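# Close the fridge with carton and bottles inside upright

## Task

Close the refrigerator door completely, with the carton and all three bottles inside it and every bottle standing upright. The task fails if a glass bottle drops any real distance, if the door is slammed while opening or closing, or if the robot tips over or ends up leaning. Anything held in place only by the robot at the end does not count.

## Robot and tools

Robot: a Hello Robot Stretch 3 with a single arm. It has a two-wheeled base (0.33 m long, 0.34 m wide), a lift that moves the arm up and down a mast, and a telescoping arm that reaches out to the robot's right side. The arm cannot move forward or back, so the gripper goes forward only when the base drives. Turning in place pivots about the point midway between the drive wheels, 0.05 m behind the front edge. With the arm pulled in and the wrist folded, the turning sweep has radius 0.28 m; an unfolded, level wrist reaches past that circle. Loose objects may occasionally be nudged by something other than the robot.

Frames: the base frame has its origin on the floor between the drive wheels, x forward, y left, z up. hand_pose is reported in this frame, at the point where the closed fingertips meet; with all wrist joints at zero its x axis points up, y points back along the arm toward the mast, z points to the robot's rear. The odometry frame is the base frame as it was when the scene began.

execute_actions: arguments are actions (a list holding one action, or empty to just get state and images) and cameras (a list of head_camera, nav_camera, wrist_camera or all; null, omitted or all gives every camera, an empty list gives none). One action may contain base, joints or both, plus optional contact_limits; their motions begin together. base holds exactly one key: translate_m, a relative drive distance in metres from the current spot, forward positive, range -1 to 1; or rotate_rad, a relative turn in radians, left (counter-clockwise seen from above) positive, range -3.2 to 3.2. No sideways motion. joints is a mapping from joint name to an absolute target: lift_m 0 to 1.1 (arm height); arm_m 0 to 0.52 (extension); wrist_yaw_rad -1.345 to 4.42 (0 along the arm, positive toward the front, 3.0 folded over the base); wrist_pitch_rad -1.57 to 0.451 (0 level, negative tips fingers down); wrist_roll_rad -2.911 to 2.911 (0 fingers side by side, level); gripper_m -0.089 to 0.179 (larger is wider; actual fingertip gap is 0.007 less when almost shut, 0.025 less when fully open, zero below 0.007); head_pan_rad -3.953 to 1.73 (0 forward, positive left, -1.57 looks along the arm); head_tilt_rad -1.53 to 0.419 (0 level, negative down). Completion tolerances: 0.004 for metre joints, 0.02 for yaw, roll and head, 0.05 for pitch. contact_limits takes only arm_m, a motor effort percentage 1 to 100 at which the arm motion halts (reported as contact_stop); smaller is softer, but too small halts at once, and it also caps holding force until the next action. A joint or the base left out of an action may keep driving to an earlier target without being reported. Unknown keys or out-of-range values make the whole call rejected with no motion. An action lasts at most 15 s. Once a result reports a stop, later movement, wait and finished_scene calls in that same reply are skipped.

wait: seconds, 0 to 10; commands nothing and returns state and images.

zoom_image: camera (head_camera, nav_camera or wrist_camera) and region [x0, y0, x1, y1] in pixels of that camera's most recent full image, top-left origin, at most 504 by 504. Image sizes: head_camera 896x504, nav_camera 672x504 (fisheye), wrist_camera 644x364.

finished_scene: scene, the integer number of the scene being closed (1 to 2). Irreversible; the task must already be complete and stable, and the result tells you whether it succeeded and gives the next task. Replying with no tool call ends everything.

Result lines: base_status and joint_status tell how each motion ended: done (for the base, wheels turned the commanded amount even if slipping), off_target (resting short of target and possibly still pushing), contact_stop, time_out or torque_fault (old target dropped; holds where it stopped unless slack or off). on_its_own covers uncommanded joints; its held at value is the target, not the position. base_odometry counts wheel rotation only; heading runs -3.142 to 3.142, left positive. turned_by_wheels and turned_by_imu give turn since last result. base_tilt in degrees, forward and right positive, with a fixed bias of up to about 4 degrees. motor_effort is percent of maximum, positive toward larger joint values, bracket shows peak in the last action; readings are biased and noisy. Positive wheel effort pushes forward. lidar_m lists 12 distances from the base origin, 30 degree sectors, first straight ahead then counter-clockwise (4th left, 7th behind, 10th right), a dash for nothing; plane 0.17 m above floor, range 0.15 to 12 m, blind to glass and clear plastic, partly blocked by the mast and, with a low lift, by the robot's own parts. wrist_depth_mm (45 to 1000) and head_depth_mm (280 to 4000, image is sideways) give 7 by 7 grids of median depths from top left. Both head cameras follow head pan and tilt; wrist_camera rides on the gripper.

Gripping: command gripper_m below the object's width to grasp (lower squeezes harder); to let go, command at least 0.02 above where contact happened. Neither the reading nor done proves a hold. Overly hard squeezes get reduced, so heavy or slick items may slide; send a new value to squeeze again.

Speed: full base speed (0.30 m/s, 1.9 rad/s) only with lift_m under 0.30, arm_m under 0.03 and wrist_yaw_rad over 2.54; otherwise 0.10 m/s and 0.63 rad/s.

Hazards: the lift and arm stop and go slack on firm contact; a slack lift may sag under load or keep pressing. Base, wrist and head have no such stop and keep pushing; prolonged strain makes a wrist servo go limp for 10 s. Fold or unfold the wrist only with lift_m 0.32 to 0.95, wrist_pitch_rad -0.4 and roll near 0; once folded, lift may drop to 0.25. With yaw below -0.4 keep pitch at -0.5 or lower. Pushing against something rigid with the gripper above roughly 0.45 m, a second push after a contact stop, raised contact limits, driving while gripping or pushing a fixed object, or snagging furniture (especially reversing) can tip the robot. If it leans, reverse the last move in small steps, release what it presses on, and lower lift_m to about 0.2. Avoid dropping bottles, slamming the door and hard impacts. The simulation keeps running while you compose replies, holding the last command; base moves count from the last reported position.

Each tool is called after ">>>" as name(argument=value, ...), one argument or row to a line, values as JSON.

## Session

>>> execute_actions(
  actions=[],
)

Scene clock: 0.00 s.
base_odometry: x=+0.000 y=+0.000 heading=+0.000 (m, m, rad; odometry frame)
turned_by_wheels: +0.000 (rad since the last result)
turned_by_imu: +0.000 (rad since the last result)
base_tilt: forward=+1.7 right=-2.0 (deg)
lidar_m: 1.76 1.57 1.54 1.66 2.42 3.08 2.88 1.59 1.58 2.18 1.68 1.19
head_depth_mm: 1595 1601 1583 1580 1581 932 1623 / 1708 1714 1675 1697 1672 1020 1721 / 1783 1837 1819 1834 1784 1117 1852 / 1858 1955 1949 1953 1915 1243 2008 / 1842 2103 2107 2130 2057 2082 2121 / 1832 2174 2169 2103 1990 1710 1906 / 1804 1926 1881 1891 1826 1813 1827
base_status: not commanded
joint_positions: lift_m=+0.327 arm_m=-0.002 wrist_yaw_rad=+3.017 wrist_pitch_rad=-0.441 wrist_roll_rad=+0.012 gripper_m=+0.037 head_pan_rad=+0.016 head_tilt_rad=-0.016
joint_status: not commanded
motor_effort: left_wheel=+0 right_wheel=+0 lift_m=+20 arm_m=+0 wrist_yaw_rad=+0 wrist_pitch_rad=+7 wrist_roll_rad=+0 gripper_m=+0 head_pan_rad=+0 head_tilt_rad=+2 (%)
hand_pose: x=+0.0063 y=+0.0767 z=+0.3347 quat_wxyz=(+0.198, +0.702, +0.111, +0.675) (m; base frame)
wrist_depth_mm: - - - - - - - / - - - - - - - / 908 939 959 939 948 947 - / 733 741 761 740 759 750 764 / 608 614 - 608 639 636 616 / 515 516 - 538 514 522 528 / 458 - - - 454 453 443
pictures: head_camera (sideways: a quarter turn clockwise sets it upright), nav_camera (sideways: a quarter turn counterclockwise sets it upright), wrist_camera
Images, in order (width x height): head_camera 896x504, nav_camera 672x504, wrist_camera 644x364.

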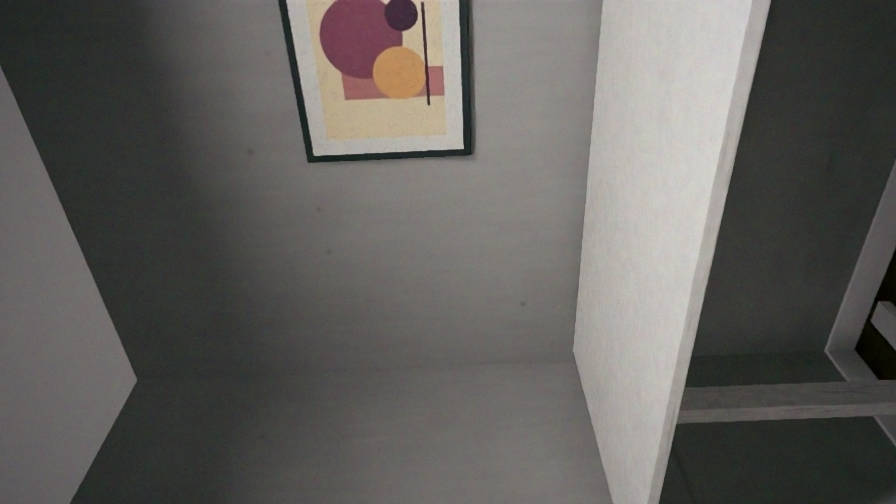

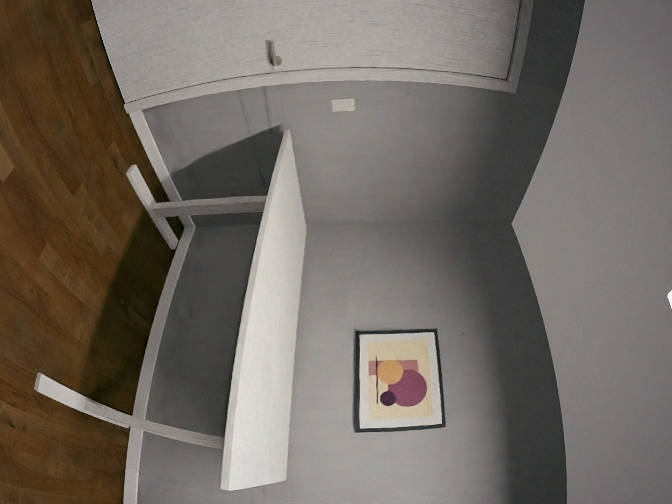

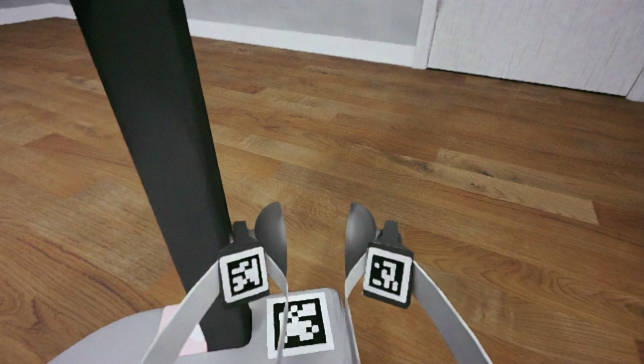

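>>> execute_actions(
  actions=[
    {"joints":{"head_pan_rad":-2.4,"head_tilt_rad":-0.4}},
  ],
  cameras=["head_camera","nav_camera"],
)

Scene clock: 5.27 s.
base_odometry: x=+0.000 y=+0.000 heading=+0.000 (m, m, rad; odometry frame)
turned_by_wheels: +0.000 (rad since the last result)
turned_by_imu: +0.000 (rad since the last result)
base_tilt: forward=+1.8 right=-2.0 (deg)
lidar_m: 1.76 1.57 1.54 1.66 2.42 3.07 2.89 1.59 1.58 2.17 1.68 1.19
head_depth_mm: 2158 2293 2507 2689 2380 1774 1425 / 2071 2237 2394 2570 2290 1784 1428 / 1415 1496 1603 1739 1899 1773 1434 / 1373 1466 1587 1713 1833 1813 1432 / 1351 1450 1550 1681 1845 1812 1442 / 1610 1938 2078 2252 2378 1829 1462 / 1825 1945 2079 2192 2330 1851 1458
base_status: not commanded
joint_positions: lift_m=+0.327 arm_m=-0.002 wrist_yaw_rad=+3.017 wrist_pitch_rad=-0.441 wrist_roll_rad=+0.012 gripper_m=+0.037 head_pan_rad=-2.393 head_tilt_rad=-0.395
joint_status: all done
motor_effort: left_wheel=+0(0) right_wheel=+0(0) lift_m=+20(20) arm_m=+0(0) wrist_yaw_rad=-1(1) wrist_pitch_rad=+7(7) wrist_roll_rad=+0(0) gripper_m=+0(0) head_pan_rad=-3(32) head_tilt_rad=-2(18) (%)
hand_pose: x=+0.0063 y=+0.0767 z=+0.3347 quat_wxyz=(+0.198, +0.702, +0.111, +0.675) (m; base frame)
wrist_depth_mm: - - - - - - - / - - - - - - - / 961 939 973 961 948 952 - / 749 752 747 771 768 769 755 / 601 587 - 620 635 622 624 / 517 510 - 531 522 531 524 / 449 - - - 454 458 455
pictures: head_camera (sideways: a quarter turn clockwise sets it upright), nav_camera (sideways: a quarter turn counterclockwise sets it upright)
Images, in order (width x height): head_camera 896x504, nav_camera 672x504.

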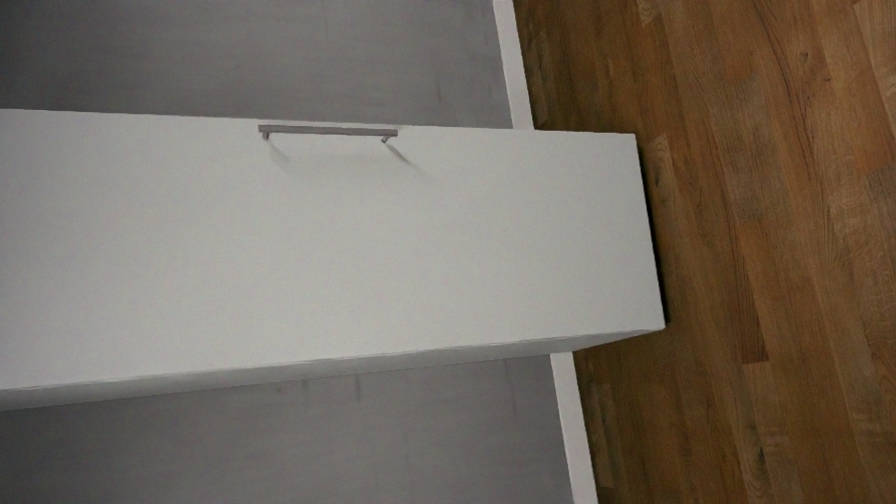

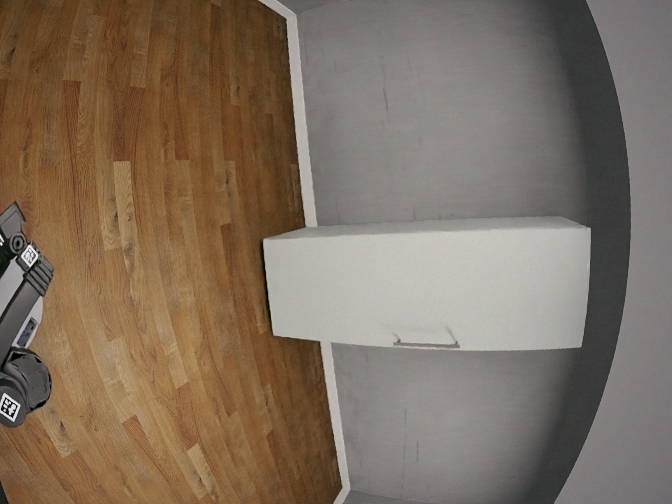

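>>> execute_actions(
  actions=[
    {"base":{"translate_m":-1},"joints":{"lift_m":0.27}},
  ],
  cameras=[],
)

>>> execute_actions(
  actions=[
    {"base":{"translate_m":-0.5}},
  ],
  cameras=[],
)

>>> execute_actions(
  actions=[
    {"base":{"rotate_rad":-0.58},"joints":{"head_pan_rad":-1.1,"head_tilt_rad":-0.6}},
  ],
  cameras=["head_camera","nav_camera"],
)

Scene clock: 18.30 s.
base_odometry: x=-1.000 y=+0.000 heading=+0.000 (m, m, rad; odometry frame)
turned_by_wheels: +0.000 (rad since the last result)
turned_by_imu: +0.002 (rad since the last result)
base_tilt: forward=+1.8 right=-2.0 (deg)
lidar_m: 2.64 2.16 2.13 2.27 2.33 2.28 2.13 1.66 0.96 1.04 2.51 2.11
head_depth_mm: 1575 1712 1819 1970 2130 1779 1428 / 1536 1625 1762 1924 2060 1794 1428 / 1503 1596 1716 1853 2010 1783 1438 / 1449 1554 1646 1772 1936 1813 1433 / 1420 1489 1614 1726 1865 1819 1445 / 1385 1459 1557 1689 1794 1689 1290 / 1344 1405 1064 949 1012 1099 1188
base_status: done
joint_positions: lift_m=+0.270 arm_m=-0.002 wrist_yaw_rad=+3.017 wrist_pitch_rad=-0.442 wrist_roll_rad=+0.012 gripper_m=+0.037 head_pan_rad=-2.393 head_tilt_rad=-0.396
joint_status: all done
motor_effort: left_wheel=+0(6) right_wheel=+1(4) lift_m=+14(19) arm_m=+0(0) wrist_yaw_rad=-1(0) wrist_pitch_rad=+8(8) wrist_roll_rad=+0(0) gripper_m=+0(1) head_pan_rad=-3(3) head_tilt_rad=-2(2) (%)
hand_pose: x=+0.0062 y=+0.0767 z=+0.2778 quat_wxyz=(+0.198, +0.702, +0.111, +0.675) (m; base frame)
wrist_depth_mm: - - - - - - - / - - - - - - - / 825 828 814 842 858 845 870 / 650 652 643 666 663 656 667 / 526 525 - 549 555 552 541 / 444 - - - 463 459 463 / - - - - 390 393 395
pictures: none
No camera images: the call's "cameras" was empty. Leave "cameras" out to get every camera's image.

Scene clock: 21.60 s.
base_odometry: x=-1.500 y=+0.000 heading=+0.000 (m, m, rad; odometry frame)
turned_by_wheels: +0.000 (rad since the last result)
turned_by_imu: +0.001 (rad since the last result)
base_tilt: forward=+1.7 right=-1.9 (deg)
lidar_m: 2.59 2.45 2.41 2.45 1.90 1.87 1.76 1.36 1.34 0.83 1.09 2.87
head_depth_mm: 1298 1384 1493 1623 1776 1771 1433 / 1248 1347 1434 1569 1696 1785 1436 / 1224 1313 1399 1497 1627 1720 1435 / 1192 1264 1363 1471 1580 1672 1440 / 1162 1231 1319 1413 1524 1643 1444 / 1126 1203 1271 1378 1473 1589 1452 / 1105 1170 1240 1333 1432 1547 1467
base_status: done
joint_positions: lift_m=+0.270 arm_m=-0.002 wrist_yaw_rad=+3.017 wrist_pitch_rad=-0.442 wrist_roll_rad=+0.012 gripper_m=+0.037 head_pan_rad=-2.393 head_tilt_rad=-0.396
joint_status: not commanded
motor_effort: left_wheel=+0(8) right_wheel=+0(7) lift_m=+14(14) arm_m=+0(0) wrist_yaw_rad=-1(0) wrist_pitch_rad=+8(8) wrist_roll_rad=+0(0) gripper_m=+0(1) head_pan_rad=-3(3) head_tilt_rad=-2(2) (%)
hand_pose: x=+0.0062 y=+0.0767 z=+0.2778 quat_wxyz=(+0.199, +0.702, +0.111, +0.675) (m; base frame)
wrist_depth_mm: - - - - - - - / - - - - - - - / 837 844 825 810 866 855 865 / 648 634 661 658 655 662 669 / 521 532 - 547 554 543 547 / 451 - - - 454 459 466 / - - - - 398 399 394
pictures: none
No camera images: the call's "cameras" was empty. Leave "cameras" out to get every camera's image.

Scene clock: 23.03 s.
base_odometry: x=-1.500 y=+0.000 heading=-0.580 (m, m, rad; odometry frame)
turned_by_wheels: -0.580 (rad since the last result)
turned_by_imu: -0.566 (rad since the last result)
base_tilt: forward=+1.8 right=-2.0 (deg)
lidar_m: 2.88 2.58 2.48 2.42 2.53 1.92 1.87 1.84 1.38 1.34 0.82 1.02
head_depth_mm: 1096 1195 1310 1462 1650 1500 1246 / 1146 1254 1378 1550 1721 1492 1249 / 1127 1250 1399 1573 1723 1492 1259 / 905 986 1084 1209 1364 1446 1254 / 762 815 888 977 1093 1262 1262 / 677 734 819 970 1154 1389 1268 / 710 802 912 1074 1291 1471 1269
base_status: done
joint_positions: lift_m=+0.270 arm_m=-0.002 wrist_yaw_rad=+3.017 wrist_pitch_rad=-0.442 wrist_roll_rad=+0.012 gripper_m=+0.037 head_pan_rad=-1.107 head_tilt_rad=-0.593
joint_status: all done
motor_effort: left_wheel=+1(8) right_wheel=-1(4) lift_m=+14(14) arm_m=+0(0) wrist_yaw_rad=-1(1) wrist_pitch_rad=+8(8) wrist_roll_rad=+0(0) gripper_m=+1(1) head_pan_rad=+2(32) head_tilt_rad=-2(16) (%)
hand_pose: x=+0.0062 y=+0.0766 z=+0.2778 quat_wxyz=(+0.199, +0.702, +0.111, +0.675) (m; base frame)
wrist_depth_mm: - - - - - - - / - - - - - - - / 815 832 806 860 839 844 847 / 647 638 641 658 660 659 671 / 526 532 - 548 541 540 551 / 454 - - - 456 462 461 / - - - - 399 401 403
pictures: head_camera (sideways: a quarter turn clockwise sets it upright), nav_camera (sideways: a quarter turn counterclockwise sets it upright)
Images, in order (width x height): head_camera 896x504, nav_camera 672x504.

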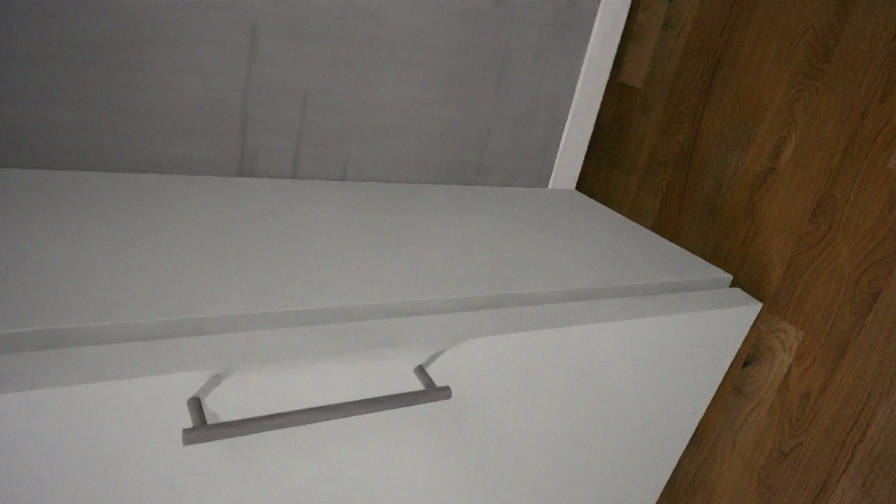

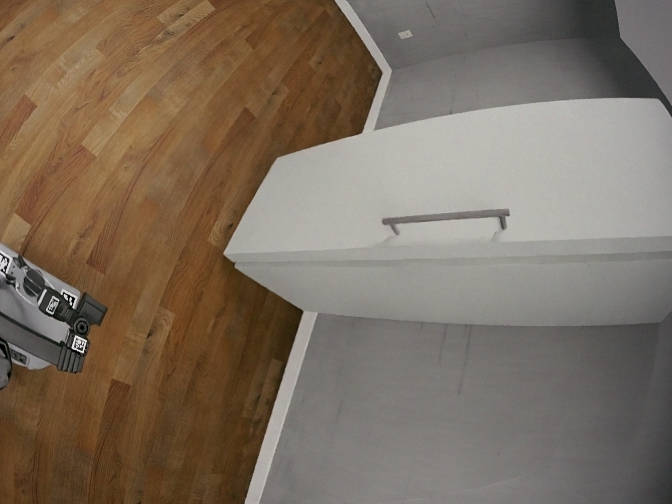

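>>> execute_actions(
  actions=[
    {"base":{"rotate_rad":-0.05},"joints":{"lift_m":0.85,"arm_m":0.42,"gripper_m":0.0}},
  ],
  cameras=[],
)

>>> execute_actions(
  actions=[
    {"joints":{"wrist_yaw_rad":1.57,"wrist_pitch_rad":0,"head_pan_rad":-0.95}},
  ],
)

Scene clock: 36.87 s.
base_odometry: x=-1.500 y=+0.000 heading=-0.630 (m, m, rad; odometry frame)
turned_by_wheels: -0.050 (rad since the last result)
turned_by_imu: -0.049 (rad since the last result)
base_tilt: forward=+1.7 right=-2.2 (deg)
lidar_m: 2.88 2.59 2.52 2.41 2.50 1.95 1.87 1.93 1.40 1.34 0.83 0.96
head_depth_mm: 1091 1201 1312 1480 1657 1542 1245 / 1136 1254 1382 1532 1711 1477 1252 / 1177 1294 1441 1617 1762 1498 1257 / 1020 1110 1220 1355 1515 1475 1259 / 825 878 957 1039 1150 1289 1259 / 696 749 825 914 1093 1332 1260 / 675 745 847 1004 1205 1432 1270
base_status: done
joint_positions: lift_m=+0.850 arm_m=+0.420 wrist_yaw_rad=+3.017 wrist_pitch_rad=-0.442 wrist_roll_rad=+0.012 gripper_m=+0.000 head_pan_rad=-1.107 head_tilt_rad=-0.593
joint_status: all done
motor_effort: left_wheel=+2(7) right_wheel=-1(4) lift_m=+26(25) arm_m=+3(3) wrist_yaw_rad=+0(0) wrist_pitch_rad=+8(8) wrist_roll_rad=+0(0) gripper_m=-2(81) head_pan_rad=+2(2) head_tilt_rad=-2(3) (%)
hand_pose: x=+0.0062 y=-0.3450 z=+0.8570 quat_wxyz=(+0.199, +0.702, +0.111, +0.675) (m; base frame)
wrist_depth_mm: - - - - - - - / - - - - - - - / - - - - - - - / - - - - - - - / - - - - - - - / - - - - - - - / 953 982 - 958 957 949 944
pictures: none
No camera images: the call's "cameras" was empty. Leave "cameras" out to get every camera's image.

Scene clock: 38.60 s.
base_odometry: x=-1.500 y=+0.000 heading=-0.630 (m, m, rad; odometry frame)
turned_by_wheels: +0.000 (rad since the last result)
turned_by_imu: +0.000 (rad since the last result)
base_tilt: forward=+1.8 right=-2.1 (deg)
lidar_m: 2.88 2.58 2.51 2.41 2.49 1.95 1.87 1.93 1.40 1.34 0.82 0.96
head_depth_mm: 1132 1223 1343 1479 1639 1481 1257 / 1091 1241 1388 1589 1748 1486 1249 / 885 981 1109 1258 1501 1488 1259 / 761 816 901 1007 1149 1332 1250 / 684 747 843 979 1150 1373 1259 / 736 827 939 1097 1300 1469 1268 / 800 903 1047 1236 1566 1513 1268
base_status: not commanded
joint_positions: lift_m=+0.850 arm_m=+0.420 wrist_yaw_rad=+1.573 wrist_pitch_rad=-0.022 wrist_roll_rad=+0.012 gripper_m=+0.000 head_pan_rad=-0.957 head_tilt_rad=-0.593
joint_status: all done
motor_effort: left_wheel=+1(1) right_wheel=-1(1) lift_m=+26(26) arm_m=+3(3) wrist_yaw_rad=-3(3) wrist_pitch_rad=+11(11) wrist_roll_rad=+0(0) gripper_m=+0(2) head_pan_rad=+3(13) head_tilt_rad=-3(1) (%)
hand_pose: x=+0.2343 y=-0.5641 z=+0.9585 quat_wxyz=(+0.502, +0.509, -0.496, +0.492) (m; base frame)
wrist_depth_mm: - - - - 371 374 376 / - - - - 389 387 388 / - - - - 404 399 401 / - - - - 413 413 414 / - - - - 436 434 436 / - - - - 452 445 451 / - - - - 473 459 475
pictures: head_camera (sideways: a quarter turn clockwise sets it upright), nav_camera (sideways: a quarter turn counterclockwise sets it upright), wrist_camera
Images, in order (width x height): head_camera 896x504, nav_camera 672x504, wrist_camera 644x364.

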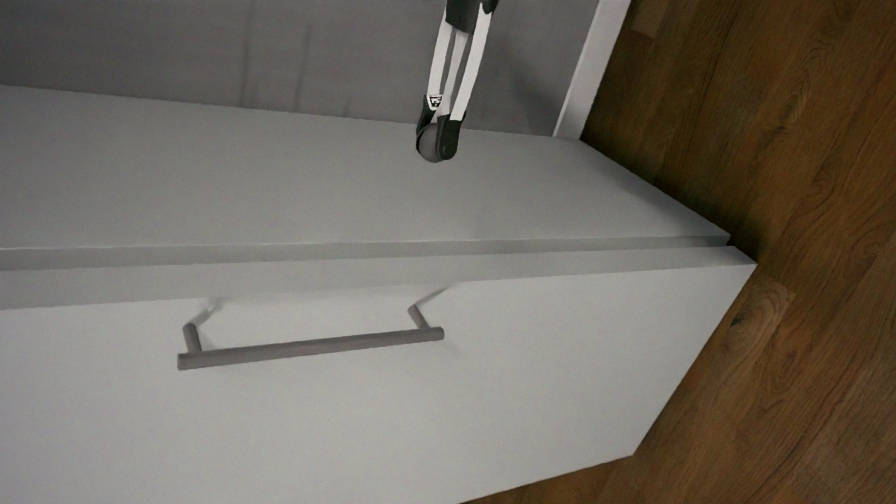

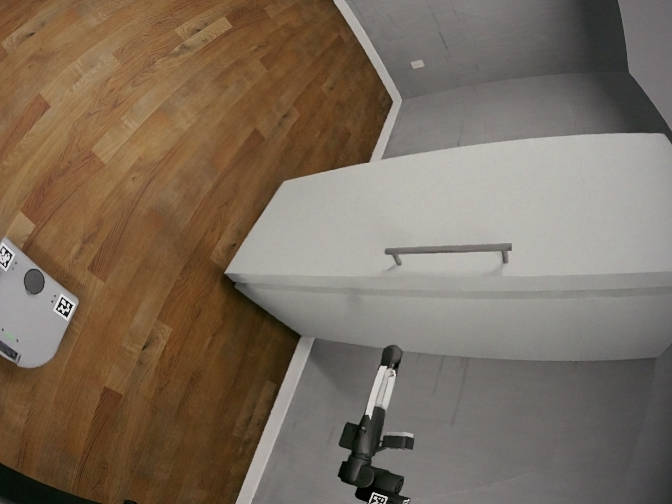

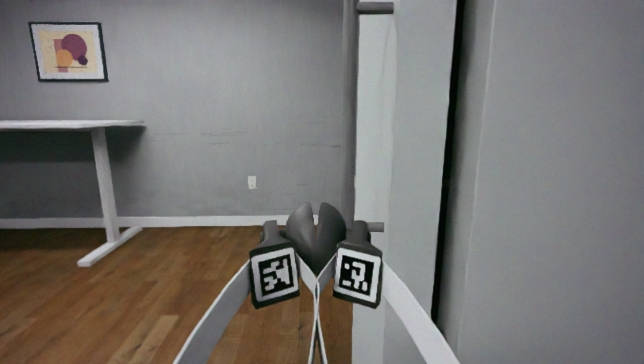

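>>> execute_actions(
  actions=[
    {"base":{"translate_m":0.18},"joints":{"lift_m":0.6,"arm_m":0.52,"gripper_m":0.165,"head_tilt_rad":-0.8,"head_pan_rad":-1.2}},
  ],
)

Scene clock: 56.10 s.
base_odometry: x=-1.355 y=-0.106 heading=-0.630 (m, m, rad; odometry frame)
turned_by_wheels: +0.000 (rad since the last result)
turned_by_imu: -0.001 (rad since the last result)
base_tilt: forward=+1.8 right=-2.0 (deg)
lidar_m: 2.70 2.42 2.52 2.41 2.50 2.14 2.05 1.93 1.40 1.18 0.73 0.98
head_depth_mm: 1115 1252 1436 1708 1545 1316 1155 / 1144 1292 1477 1717 1551 1320 1154 / 1136 1287 1518 1748 1540 1327 1155 / 813 918 1042 1208 1447 1323 1158 / 634 720 820 973 1232 1325 1167 / 606 708 856 1053 1345 1329 1160 / 655 760 906 1121 1462 1322 1159
base_status: done
joint_positions: lift_m=+0.600 arm_m=+0.518 wrist_yaw_rad=+1.572 wrist_pitch_rad=-0.021 wrist_roll_rad=+0.012 gripper_m=+0.165 head_pan_rad=-1.193 head_tilt_rad=-0.790
joint_status: all done
joint sent to its limit — the command would take arm_m past its upper limit, so that joint was sent only as far as its limit.
motor_effort: left_wheel=+1(6) right_wheel=-1(3) lift_m=+14(22) arm_m=+3(6) wrist_yaw_rad=-2(2) wrist_pitch_rad=+11(11) wrist_roll_rad=+0(0) gripper_m=-1(84) head_pan_rad=-3(17) head_tilt_rad=-3(17) (%)
hand_pose: x=+0.2343 y=-0.6624 z=+0.7095 quat_wxyz=(+0.503, +0.509, -0.497, +0.492) (m; base frame)
wrist_depth_mm: - - - 208 209 209 209 / - - - 214 215 216 217 / - - - 223 256 220 225 / - - - 231 259 230 232 / - - - 240 256 239 242 / - - - 249 260 - 250 / - - - 260 285 259 263
pictures: head_camera (sideways: a quarter turn clockwise sets it upright), nav_camera (sideways: a quarter turn counterclockwise sets it upright), wrist_camera
Images, in order (width x height): head_camera 896x504, nav_camera 672x504, wrist_camera 644x364.

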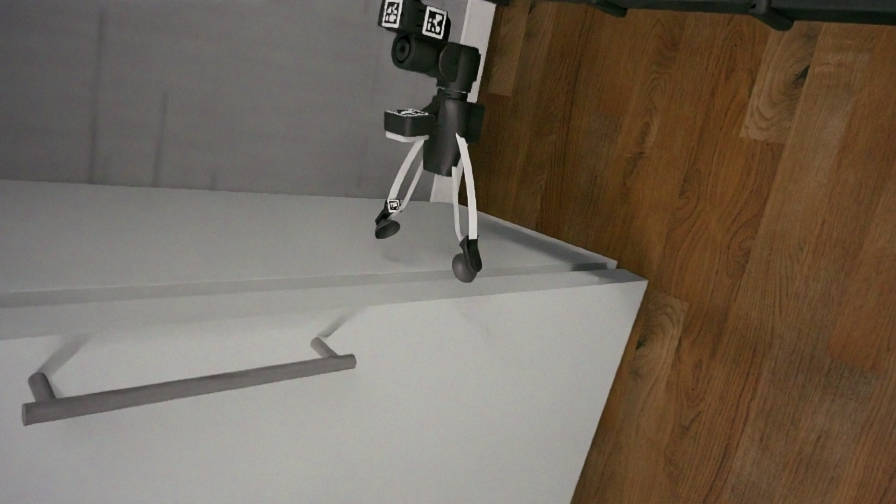

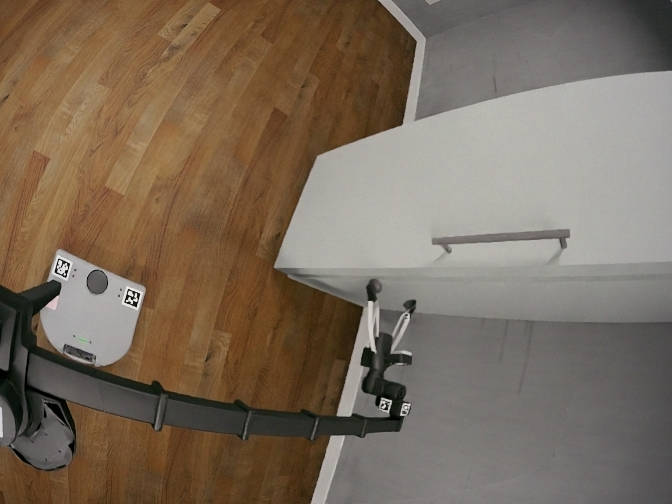

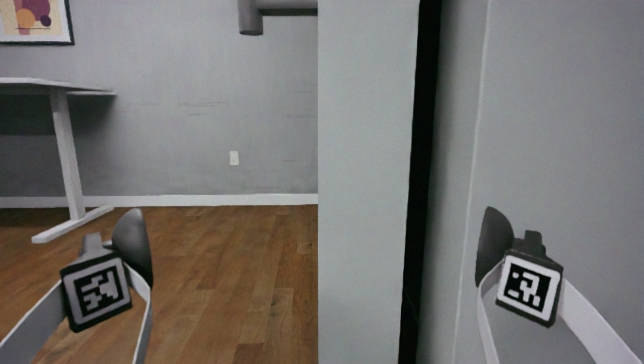

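>>> execute_actions(
  actions=[
    {"base":{"translate_m":0.115}},
  ],
  cameras=["wrist_camera"],
)

>>> execute_actions(
  actions=[
    {"joints":{"arm_m":0.44}},
  ],
)

Scene clock: 60.63 s.
base_odometry: x=-1.262 y=-0.174 heading=-0.630 (m, m, rad; odometry frame)
turned_by_wheels: +0.000 (rad since the last result)
turned_by_imu: -0.001 (rad since the last result)
base_tilt: forward=+1.8 right=-2.0 (deg)
lidar_m: 2.58 2.32 2.49 2.42 2.49 2.26 2.17 1.93 1.40 0.74 0.69 0.99
head_depth_mm: 1101 1247 1433 1717 1548 1321 1150 / 1113 1279 1485 1724 1550 1317 1149 / 703 824 1034 1256 1523 1319 1154 / 575 653 755 912 1151 1317 1150 / 604 698 817 989 1233 1326 1156 / 635 731 864 1053 1351 1330 1165 / 666 769 914 1130 1465 1332 1162
base_status: done
joint_positions: lift_m=+0.600 arm_m=+0.518 wrist_yaw_rad=+1.567 wrist_pitch_rad=-0.021 wrist_roll_rad=+0.012 gripper_m=+0.165 head_pan_rad=-1.193 head_tilt_rad=-0.790
joint_status: not commanded
motor_effort: left_wheel=-2(5) right_wheel=+4(5) lift_m=+14(14) arm_m=+3(3) wrist_yaw_rad=+2(3) wrist_pitch_rad=+11(11) wrist_roll_rad=+0(0) gripper_m=+0(1) head_pan_rad=-3(3) head_tilt_rad=-4(5) (%)
hand_pose: x=+0.2343 y=-0.6638 z=+0.7095 quat_wxyz=(+0.504, +0.507, -0.498, +0.491) (m; base frame)
wrist_depth_mm: - - - 104 102 102 124 / - - - 107 105 106 124 / - - - 111 109 110 125 / - - - 115 113 152 124 / - - - 119 117 117 125 / - - - 124 121 121 125 / - - - 129 126 162 132
pictures: wrist_camera
Images, in order (width x height): wrist_camera 644x364.

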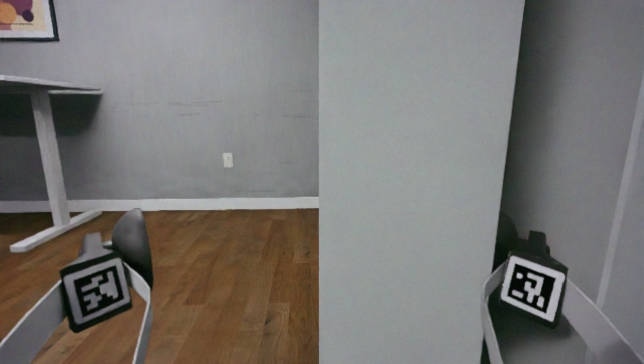

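Scene clock: 62.77 s.
base_odometry: x=-1.262 y=-0.174 heading=-0.630 (m, m, rad; odometry frame)
turned_by_wheels: +0.000 (rad since the last result)
turned_by_imu: +0.000 (rad since the last result)
base_tilt: forward=+1.8 right=-2.0 (deg)
lidar_m: 2.58 2.32 2.48 2.42 2.50 2.26 2.16 1.93 1.39 0.80 0.63 0.97
head_depth_mm: 1110 1248 1422 1611 1536 1318 1153 / 1100 1282 1472 1666 1541 1324 1147 / 707 825 1034 1230 1496 1329 1154 / 536 608 716 847 1088 1270 1158 / 530 602 712 889 1134 1332 1152 / 579 667 799 984 1289 1340 1155 / 617 718 871 1096 1453 1335 1171
base_status: not commanded
joint_positions: lift_m=+0.600 arm_m=+0.440 wrist_yaw_rad=+1.564 wrist_pitch_rad=-0.021 wrist_roll_rad=+0.012 gripper_m=+0.165 head_pan_rad=-1.193 head_tilt_rad=-0.790
joint_status: all done
motor_effort: left_wheel=+0(5) right_wheel=-1(9) lift_m=+14(14) arm_m=-3(6) wrist_yaw_rad=+5(18) wrist_pitch_rad=+11(11) wrist_roll_rad=+0(0) gripper_m=+0(5) head_pan_rad=-2(3) head_tilt_rad=-4(4) (%)
hand_pose: x=+0.2343 y=-0.5872 z=+0.7095 quat_wxyz=(+0.505, +0.506, -0.499, +0.490) (m; base frame)
wrist_depth_mm: - - - - 110 107 451 / - - - - 114 112 606 / - - - - 117 115 623 / - - - - 121 645 647 / - - - - 125 124 565 / - - - - 131 127 200 / - - - - 135 345 217
pictures: head_camera (sideways: a quarter turn clockwise sets it upright), nav_camera (sideways: a quarter turn counterclockwise sets it upright), wrist_camera
Images, in order (width x height): head_camera 896x504, nav_camera 672x504, wrist_camera 644x364.

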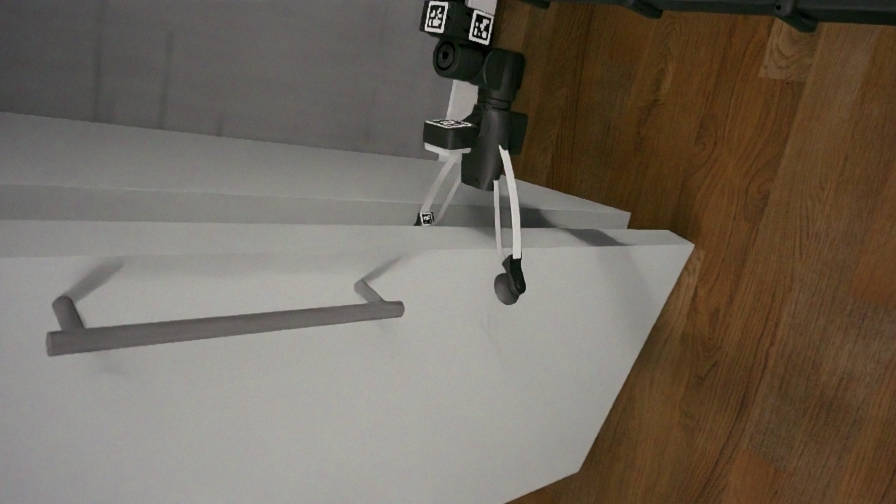

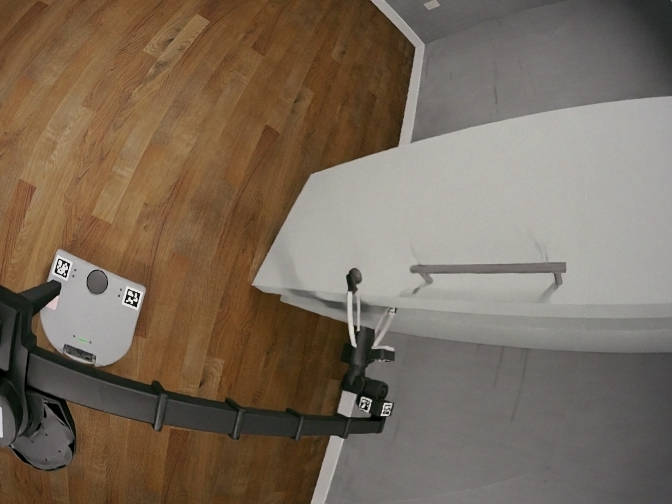

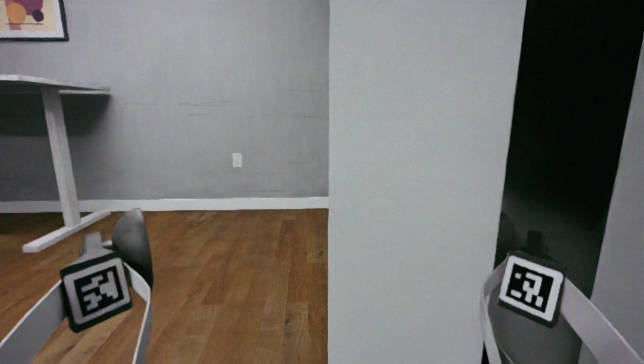

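>>> execute_actions(
  actions=[
    {"base":{"translate_m":0.04},"joints":{"arm_m":0.33}},
  ],
  cameras=["wrist_camera"],
)

>>> execute_actions(
  actions=[
    {"base":{"translate_m":0.06},"joints":{"arm_m":0.22}},
  ],
  cameras=["wrist_camera"],
)

>>> execute_actions(
  actions=[
    {"base":{"translate_m":0.09},"joints":{"arm_m":0.13}},
  ],
)

Scene clock: 69.27 s.
base_odometry: x=-1.229 y=-0.197 heading=-0.630 (m, m, rad; odometry frame)
turned_by_wheels: +0.000 (rad since the last result)
turned_by_imu: -0.001 (rad since the last result)
base_tilt: forward=+1.7 right=-2.1 (deg)
lidar_m: 2.54 2.28 2.50 2.42 2.50 2.30 2.21 1.93 1.40 0.79 0.52 0.95
head_depth_mm: 1112 1245 1427 1649 1470 1316 1161 / 966 1242 1458 1708 1484 1321 1152 / 666 766 898 1095 1413 1325 1157 / 480 535 619 726 930 1248 1150 / 433 490 580 691 921 1249 1164 / 448 510 626 843 1145 1337 1167 / 519 620 771 1029 1448 1330 1160
base_status: done
joint_positions: lift_m=+0.600 arm_m=+0.330 wrist_yaw_rad=+1.564 wrist_pitch_rad=-0.022 wrist_roll_rad=+0.012 gripper_m=+0.165 head_pan_rad=-1.193 head_tilt_rad=-0.790
joint_status: all done
motor_effort: left_wheel=-1(13) right_wheel=+2(27) lift_m=+14(14) arm_m=-3(6) wrist_yaw_rad=+4(24) wrist_pitch_rad=+11(13) wrist_roll_rad=+0(0) gripper_m=-1(5) head_pan_rad=-3(3) head_tilt_rad=-4(4) (%)
hand_pose: x=+0.2343 y=-0.4771 z=+0.7094 quat_wxyz=(+0.505, +0.507, -0.499, +0.490) (m; base frame)
wrist_depth_mm: - - - 115 104 99 455 / - - - 118 107 103 565 / - - - 122 110 569 593 / - - - 127 114 599 616 / - - - 131 118 368 619 / - - - 136 122 115 473 / - - - 141 126 544 404
pictures: wrist_camera
Images, in order (width x height): wrist_camera 644x364.

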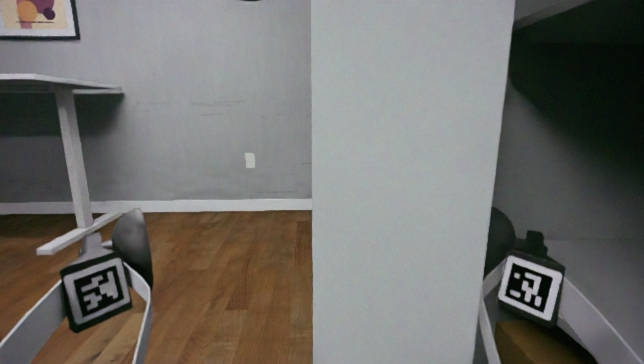

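Scene clock: 71.47 s.
base_odometry: x=-1.181 y=-0.233 heading=-0.630 (m, m, rad; odometry frame)
turned_by_wheels: +0.000 (rad since the last result)
turned_by_imu: +0.000 (rad since the last result)
base_tilt: forward=+1.7 right=-2.1 (deg)
lidar_m: 2.48 2.22 2.50 2.42 2.50 2.36 2.26 1.93 1.39 0.78 0.41 1.87
head_depth_mm: 1105 1243 1417 1672 1591 1292 1155 / 650 765 1284 1709 1591 1293 1157 / 1027 860 917 1084 1273 1289 1148 / 1091 953 1368 1233 1409 1310 1156 / 1118 1009 1380 1266 1441 1302 1115 / 997 982 1227 1211 598 1253 1162 / 886 368 403 461 1497 1328 1164
base_status: done
joint_positions: lift_m=+0.600 arm_m=+0.220 wrist_yaw_rad=+1.567 wrist_pitch_rad=-0.022 wrist_roll_rad=+0.012 gripper_m=+0.165 head_pan_rad=-1.193 head_tilt_rad=-0.790
joint_status: all done
motor_effort: left_wheel=+0(4) right_wheel=+0(11) lift_m=+15(14) arm_m=-3(7) wrist_yaw_rad=+2(10) wrist_pitch_rad=+11(11) wrist_roll_rad=+0(0) gripper_m=+0(3) head_pan_rad=-3(3) head_tilt_rad=-3(3) (%)
hand_pose: x=+0.2343 y=-0.3662 z=+0.7094 quat_wxyz=(+0.504, +0.507, -0.498, +0.491) (m; base frame)
wrist_depth_mm: - - 155 177 252 424 489 / - - 160 184 263 455 511 / - - 168 191 276 504 525 / - - 177 196 287 545 542 / - - 185 205 304 552 569 / - - 194 213 323 - 498 / - - 207 222 340 594 618
pictures: wrist_camera
Images, in order (width x height): wrist_camera 644x364.

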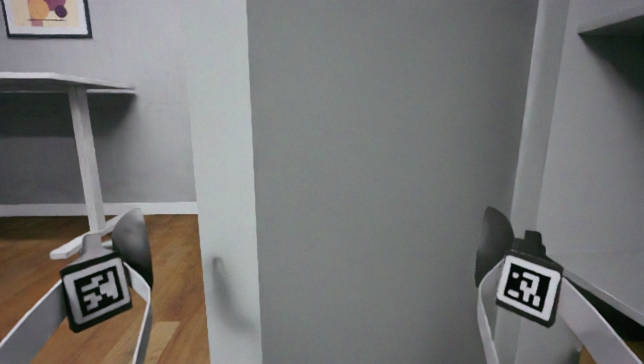

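Scene clock: 73.83 s.
base_odometry: x=-1.108 y=-0.286 heading=-0.630 (m, m, rad; odometry frame)
turned_by_wheels: +0.000 (rad since the last result)
turned_by_imu: +0.000 (rad since the last result)
base_tilt: forward=+1.7 right=-2.1 (deg)
lidar_m: 2.39 2.15 2.50 2.42 2.50 2.45 2.35 1.92 1.39 0.78 0.35 1.86
head_depth_mm: 627 721 1388 1669 1563 1388 1147 / 1019 897 869 1014 1430 1381 1141 / 1058 948 1328 1194 1367 1379 1151 / 1090 953 1361 1224 1357 1360 1151 / 1073 956 1290 1247 1396 724 1019 / 891 916 360 412 487 1277 1138 / - 295 333 413 1486 1332 1159
base_status: done
joint_positions: lift_m=+0.600 arm_m=+0.130 wrist_yaw_rad=+1.568 wrist_pitch_rad=-0.022 wrist_roll_rad=+0.012 gripper_m=+0.165 head_pan_rad=-1.193 head_tilt_rad=-0.790
joint_status: all done
motor_effort: left_wheel=+0(5) right_wheel=+0(6) lift_m=+14(14) arm_m=-3(0) wrist_yaw_rad=+1(2) wrist_pitch_rad=+11(11) wrist_roll_rad=+0(0) gripper_m=-1(1) head_pan_rad=-3(3) head_tilt_rad=-3(3) (%)
hand_pose: x=+0.2343 y=-0.2761 z=+0.7095 quat_wxyz=(+0.504, +0.508, -0.498, +0.491) (m; base frame)
wrist_depth_mm: - - - 118 102 148 289 / - - - 122 105 159 327 / - - - 126 110 170 382 / - - - 130 115 183 455 / - - - 135 121 202 482 / - - - 140 128 - 511 / - - - 146 135 245 512
pictures: head_camera (sideways: a quarter turn clockwise sets it upright), nav_camera (sideways: a quarter turn counterclockwise sets it upright), wrist_camera
Images, in order (width x height): head_camera 896x504, nav_camera 672x504, wrist_camera 644x364.

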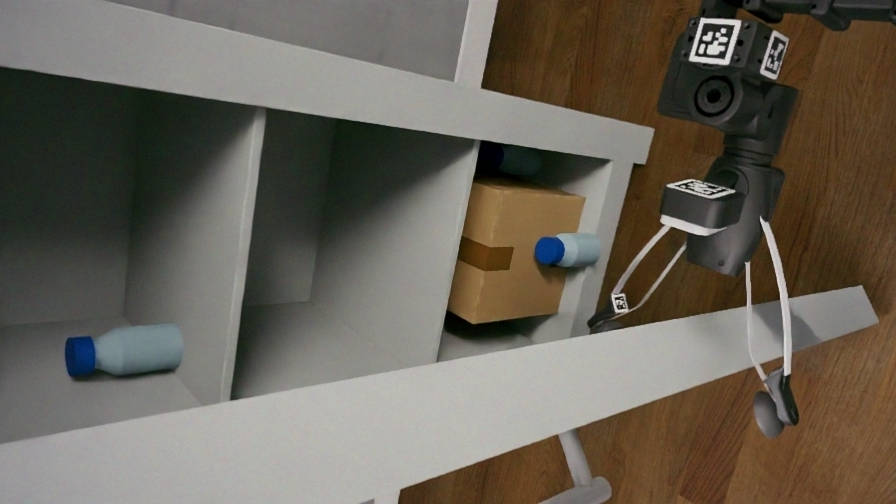

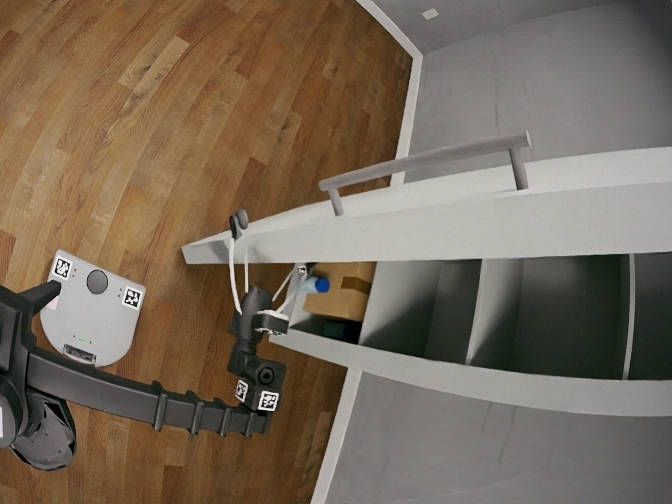

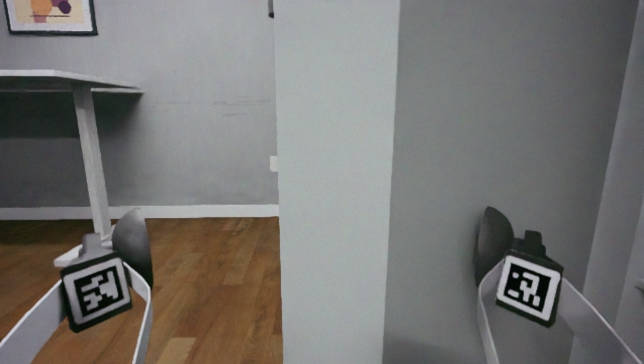

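>>> execute_actions(
  actions=[
    {"base":{"translate_m":0.3},"joints":{"arm_m":0.05}},
  ],
  cameras=["nav_camera"],
)

>>> execute_actions(
  actions=[
    {"base":{"translate_m":-0.12},"joints":{"head_pan_rad":-1.5}},
  ],
  cameras=["nav_camera"],
)

>>> execute_actions(
  actions=[
    {"joints":{"wrist_yaw_rad":0,"arm_m":0.2,"lift_m":0.15}},
  ],
)

Scene clock: 83.73 s.
base_odometry: x=-0.866 y=-0.462 heading=-0.630 (m, m, rad; odometry frame)
turned_by_wheels: +0.000 (rad since the last result)
turned_by_imu: -0.001 (rad since the last result)
base_tilt: forward=+1.7 right=-2.1 (deg)
lidar_m: 2.09 1.88 2.50 2.41 2.50 2.76 2.65 1.92 0.81 0.75 0.35 0.28
head_depth_mm: 996 933 1270 1113 1291 1283 - / 1011 899 1304 1154 1219 1321 - / 827 860 1247 1186 1360 1319 1197 / 669 747 854 1003 1235 1303 - / 523 570 625 695 782 918 999 / 417 444 479 519 569 616 696 / 346 366 387 414 444 479 547
base_status: done
joint_positions: lift_m=+0.600 arm_m=+0.050 wrist_yaw_rad=+1.569 wrist_pitch_rad=-0.022 wrist_roll_rad=+0.012 gripper_m=+0.165 head_pan_rad=-1.193 head_tilt_rad=-0.791
joint_status: all done
motor_effort: left_wheel=+0(5) right_wheel=+0(10) lift_m=+14(14) arm_m=-2(3) wrist_yaw_rad=+0(6) wrist_pitch_rad=+11(12) wrist_roll_rad=+0(0) gripper_m=+0(3) head_pan_rad=-3(3) head_tilt_rad=-3(4) (%)
hand_pose: x=+0.2343 y=-0.1956 z=+0.7095 quat_wxyz=(+0.503, +0.508, -0.498, +0.491) (m; base frame)
wrist_depth_mm: - - 147 150 153 156 159 / - - 153 156 158 161 165 / - - 157 161 164 167 170 / - - 164 165 169 173 177 / - - 170 172 177 179 183 / - - 177 180 183 - 191 / - - 184 185 190 195 201
pictures: nav_camera (sideways: a quarter turn counterclockwise sets it upright)
Images, in order (width x height): nav_camera 672x504.

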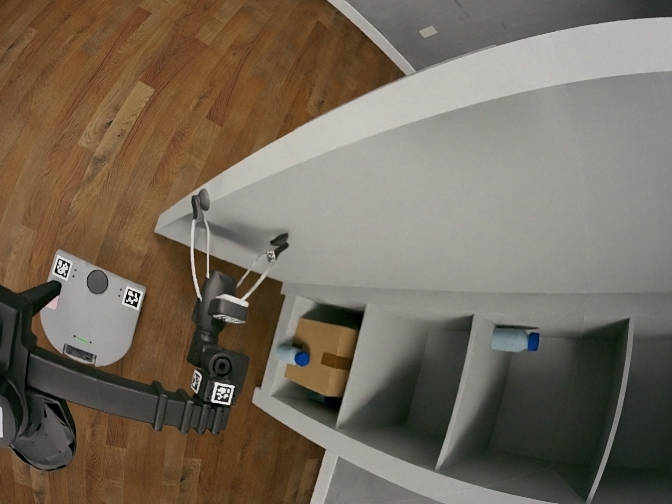

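Scene clock: 86.20 s.
base_odometry: x=-0.963 y=-0.392 heading=-0.630 (m, m, rad; odometry frame)
turned_by_wheels: +0.000 (rad since the last result)
turned_by_imu: +0.000 (rad since the last result)
base_tilt: forward=+1.9 right=-2.0 (deg)
lidar_m: 2.21 1.99 2.50 2.42 2.51 2.63 2.53 1.93 1.39 0.75 0.52 0.39
head_depth_mm: 1131 1311 1527 1760 1551 1326 1161 / 661 738 901 1726 1534 1327 - / 1004 897 1136 1119 1352 1359 - / 1034 951 1319 1195 1328 1326 1206 / 1043 960 1321 1191 1335 1327 - / 1040 913 1283 1168 1365 1309 1186 / 908 873 935 1003 1055 1033 1028
base_status: done
joint_positions: lift_m=+0.600 arm_m=+0.050 wrist_yaw_rad=+1.569 wrist_pitch_rad=-0.022 wrist_roll_rad=+0.012 gripper_m=+0.165 head_pan_rad=-1.493 head_tilt_rad=-0.791
joint_status: all done
motor_effort: left_wheel=+1(4) right_wheel=+0(3) lift_m=+14(14) arm_m=-2(2) wrist_yaw_rad=+0(0) wrist_pitch_rad=+11(11) wrist_roll_rad=+0(0) gripper_m=+0(0) head_pan_rad=-3(19) head_tilt_rad=-3(3) (%)
hand_pose: x=+0.2343 y=-0.1956 z=+0.7095 quat_wxyz=(+0.503, +0.508, -0.498, +0.491) (m; base frame)
wrist_depth_mm: - - - 258 267 272 275 / - - - 270 272 279 283 / - - - 276 285 286 297 / - - - 285 292 299 307 / - - - 298 304 309 315 / - - - 309 316 - 330 / - - - 319 325 337 348
pictures: nav_camera (sideways: a quarter turn counterclockwise sets it upright)
Images, in order (width x height): nav_camera 672x504.

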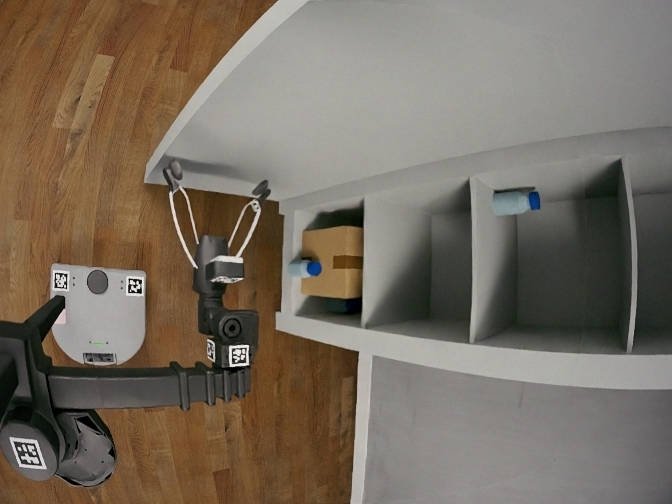

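Scene clock: 91.13 s.
base_odometry: x=-0.963 y=-0.392 heading=-0.630 (m, m, rad; odometry frame)
turned_by_wheels: +0.000 (rad since the last result)
turned_by_imu: +0.000 (rad since the last result)
base_tilt: forward=+1.9 right=-2.1 (deg)
lidar_m: 2.21 1.99 2.50 2.42 2.50 2.64 2.54 1.92 1.39 0.75 0.52 0.39
head_depth_mm: 1125 1309 1520 1758 1549 1310 1144 / 663 737 894 1711 1545 1327 1160 / 1000 904 1134 1117 1351 1322 - / 1038 951 1329 1186 1328 1322 1145 / 1034 956 1326 1195 1332 1327 1160 / 1035 914 1267 1166 1368 1303 1156 / 906 870 941 1005 1052 1035 1024
base_status: not commanded
joint_positions: lift_m=+0.150 arm_m=+0.200 wrist_yaw_rad=+0.003 wrist_pitch_rad=-0.020 wrist_roll_rad=+0.012 gripper_m=+0.165 head_pan_rad=-1.493 head_tilt_rad=-0.791
joint_status: all done
motor_effort: left_wheel=+0(1) right_wheel=-1(0) lift_m=+14(12) arm_m=+3(5) wrist_yaw_rad=-2(4) wrist_pitch_rad=+10(11) wrist_roll_rad=+0(0) gripper_m=-1(0) head_pan_rad=-3(3) head_tilt_rad=-3(4) (%)
hand_pose: x=-0.0207 y=-0.6004 z=+0.2598 quat_wxyz=(+0.703, +0.009, -0.711, -0.006) (m; base frame)
wrist_depth_mm: 426 564 609 593 306 816 825 / 388 341 347 663 317 850 868 / 402 355 356 653 327 875 894 / 413 369 336 514 338 910 934 / 422 374 331 462 347 918 844 / 377 352 355 359 364 - 600 / 362 358 370 370 379 457 455
pictures: head_camera (sideways: a quarter turn clockwise sets it upright), nav_camera (sideways: a quarter turn counterclockwise sets it upright), wrist_camera
Images, in order (width x height): head_camera 896x504, nav_camera 672x504, wrist_camera 644x364.

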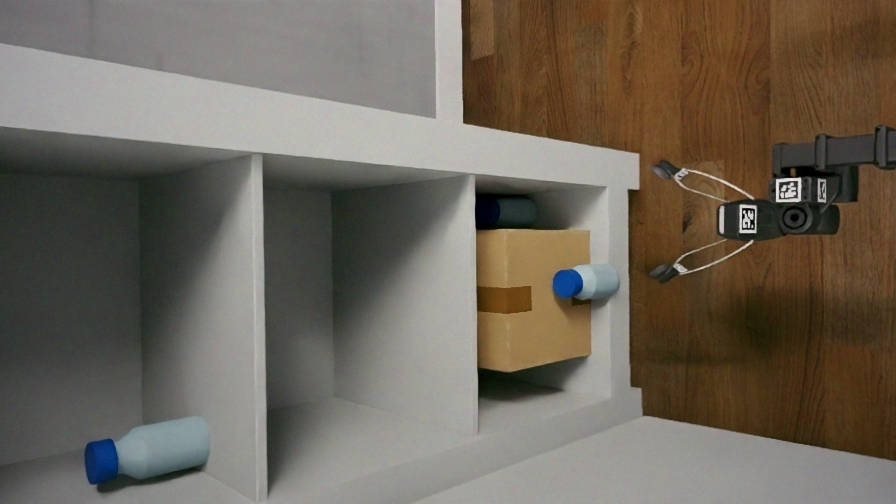

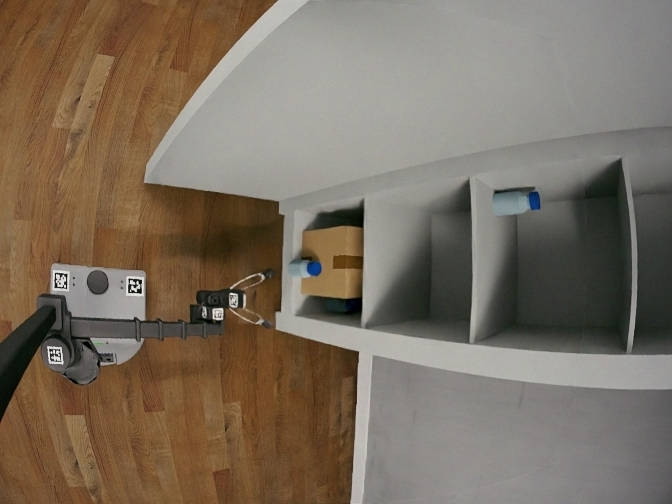

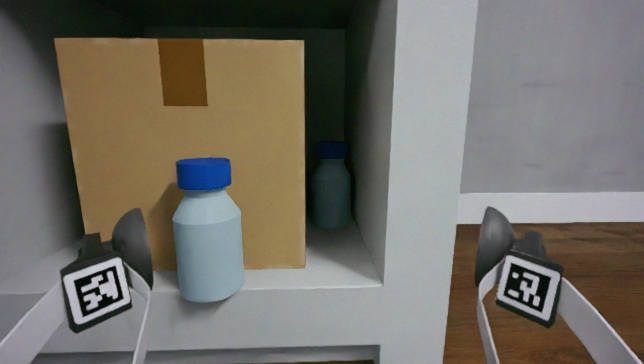

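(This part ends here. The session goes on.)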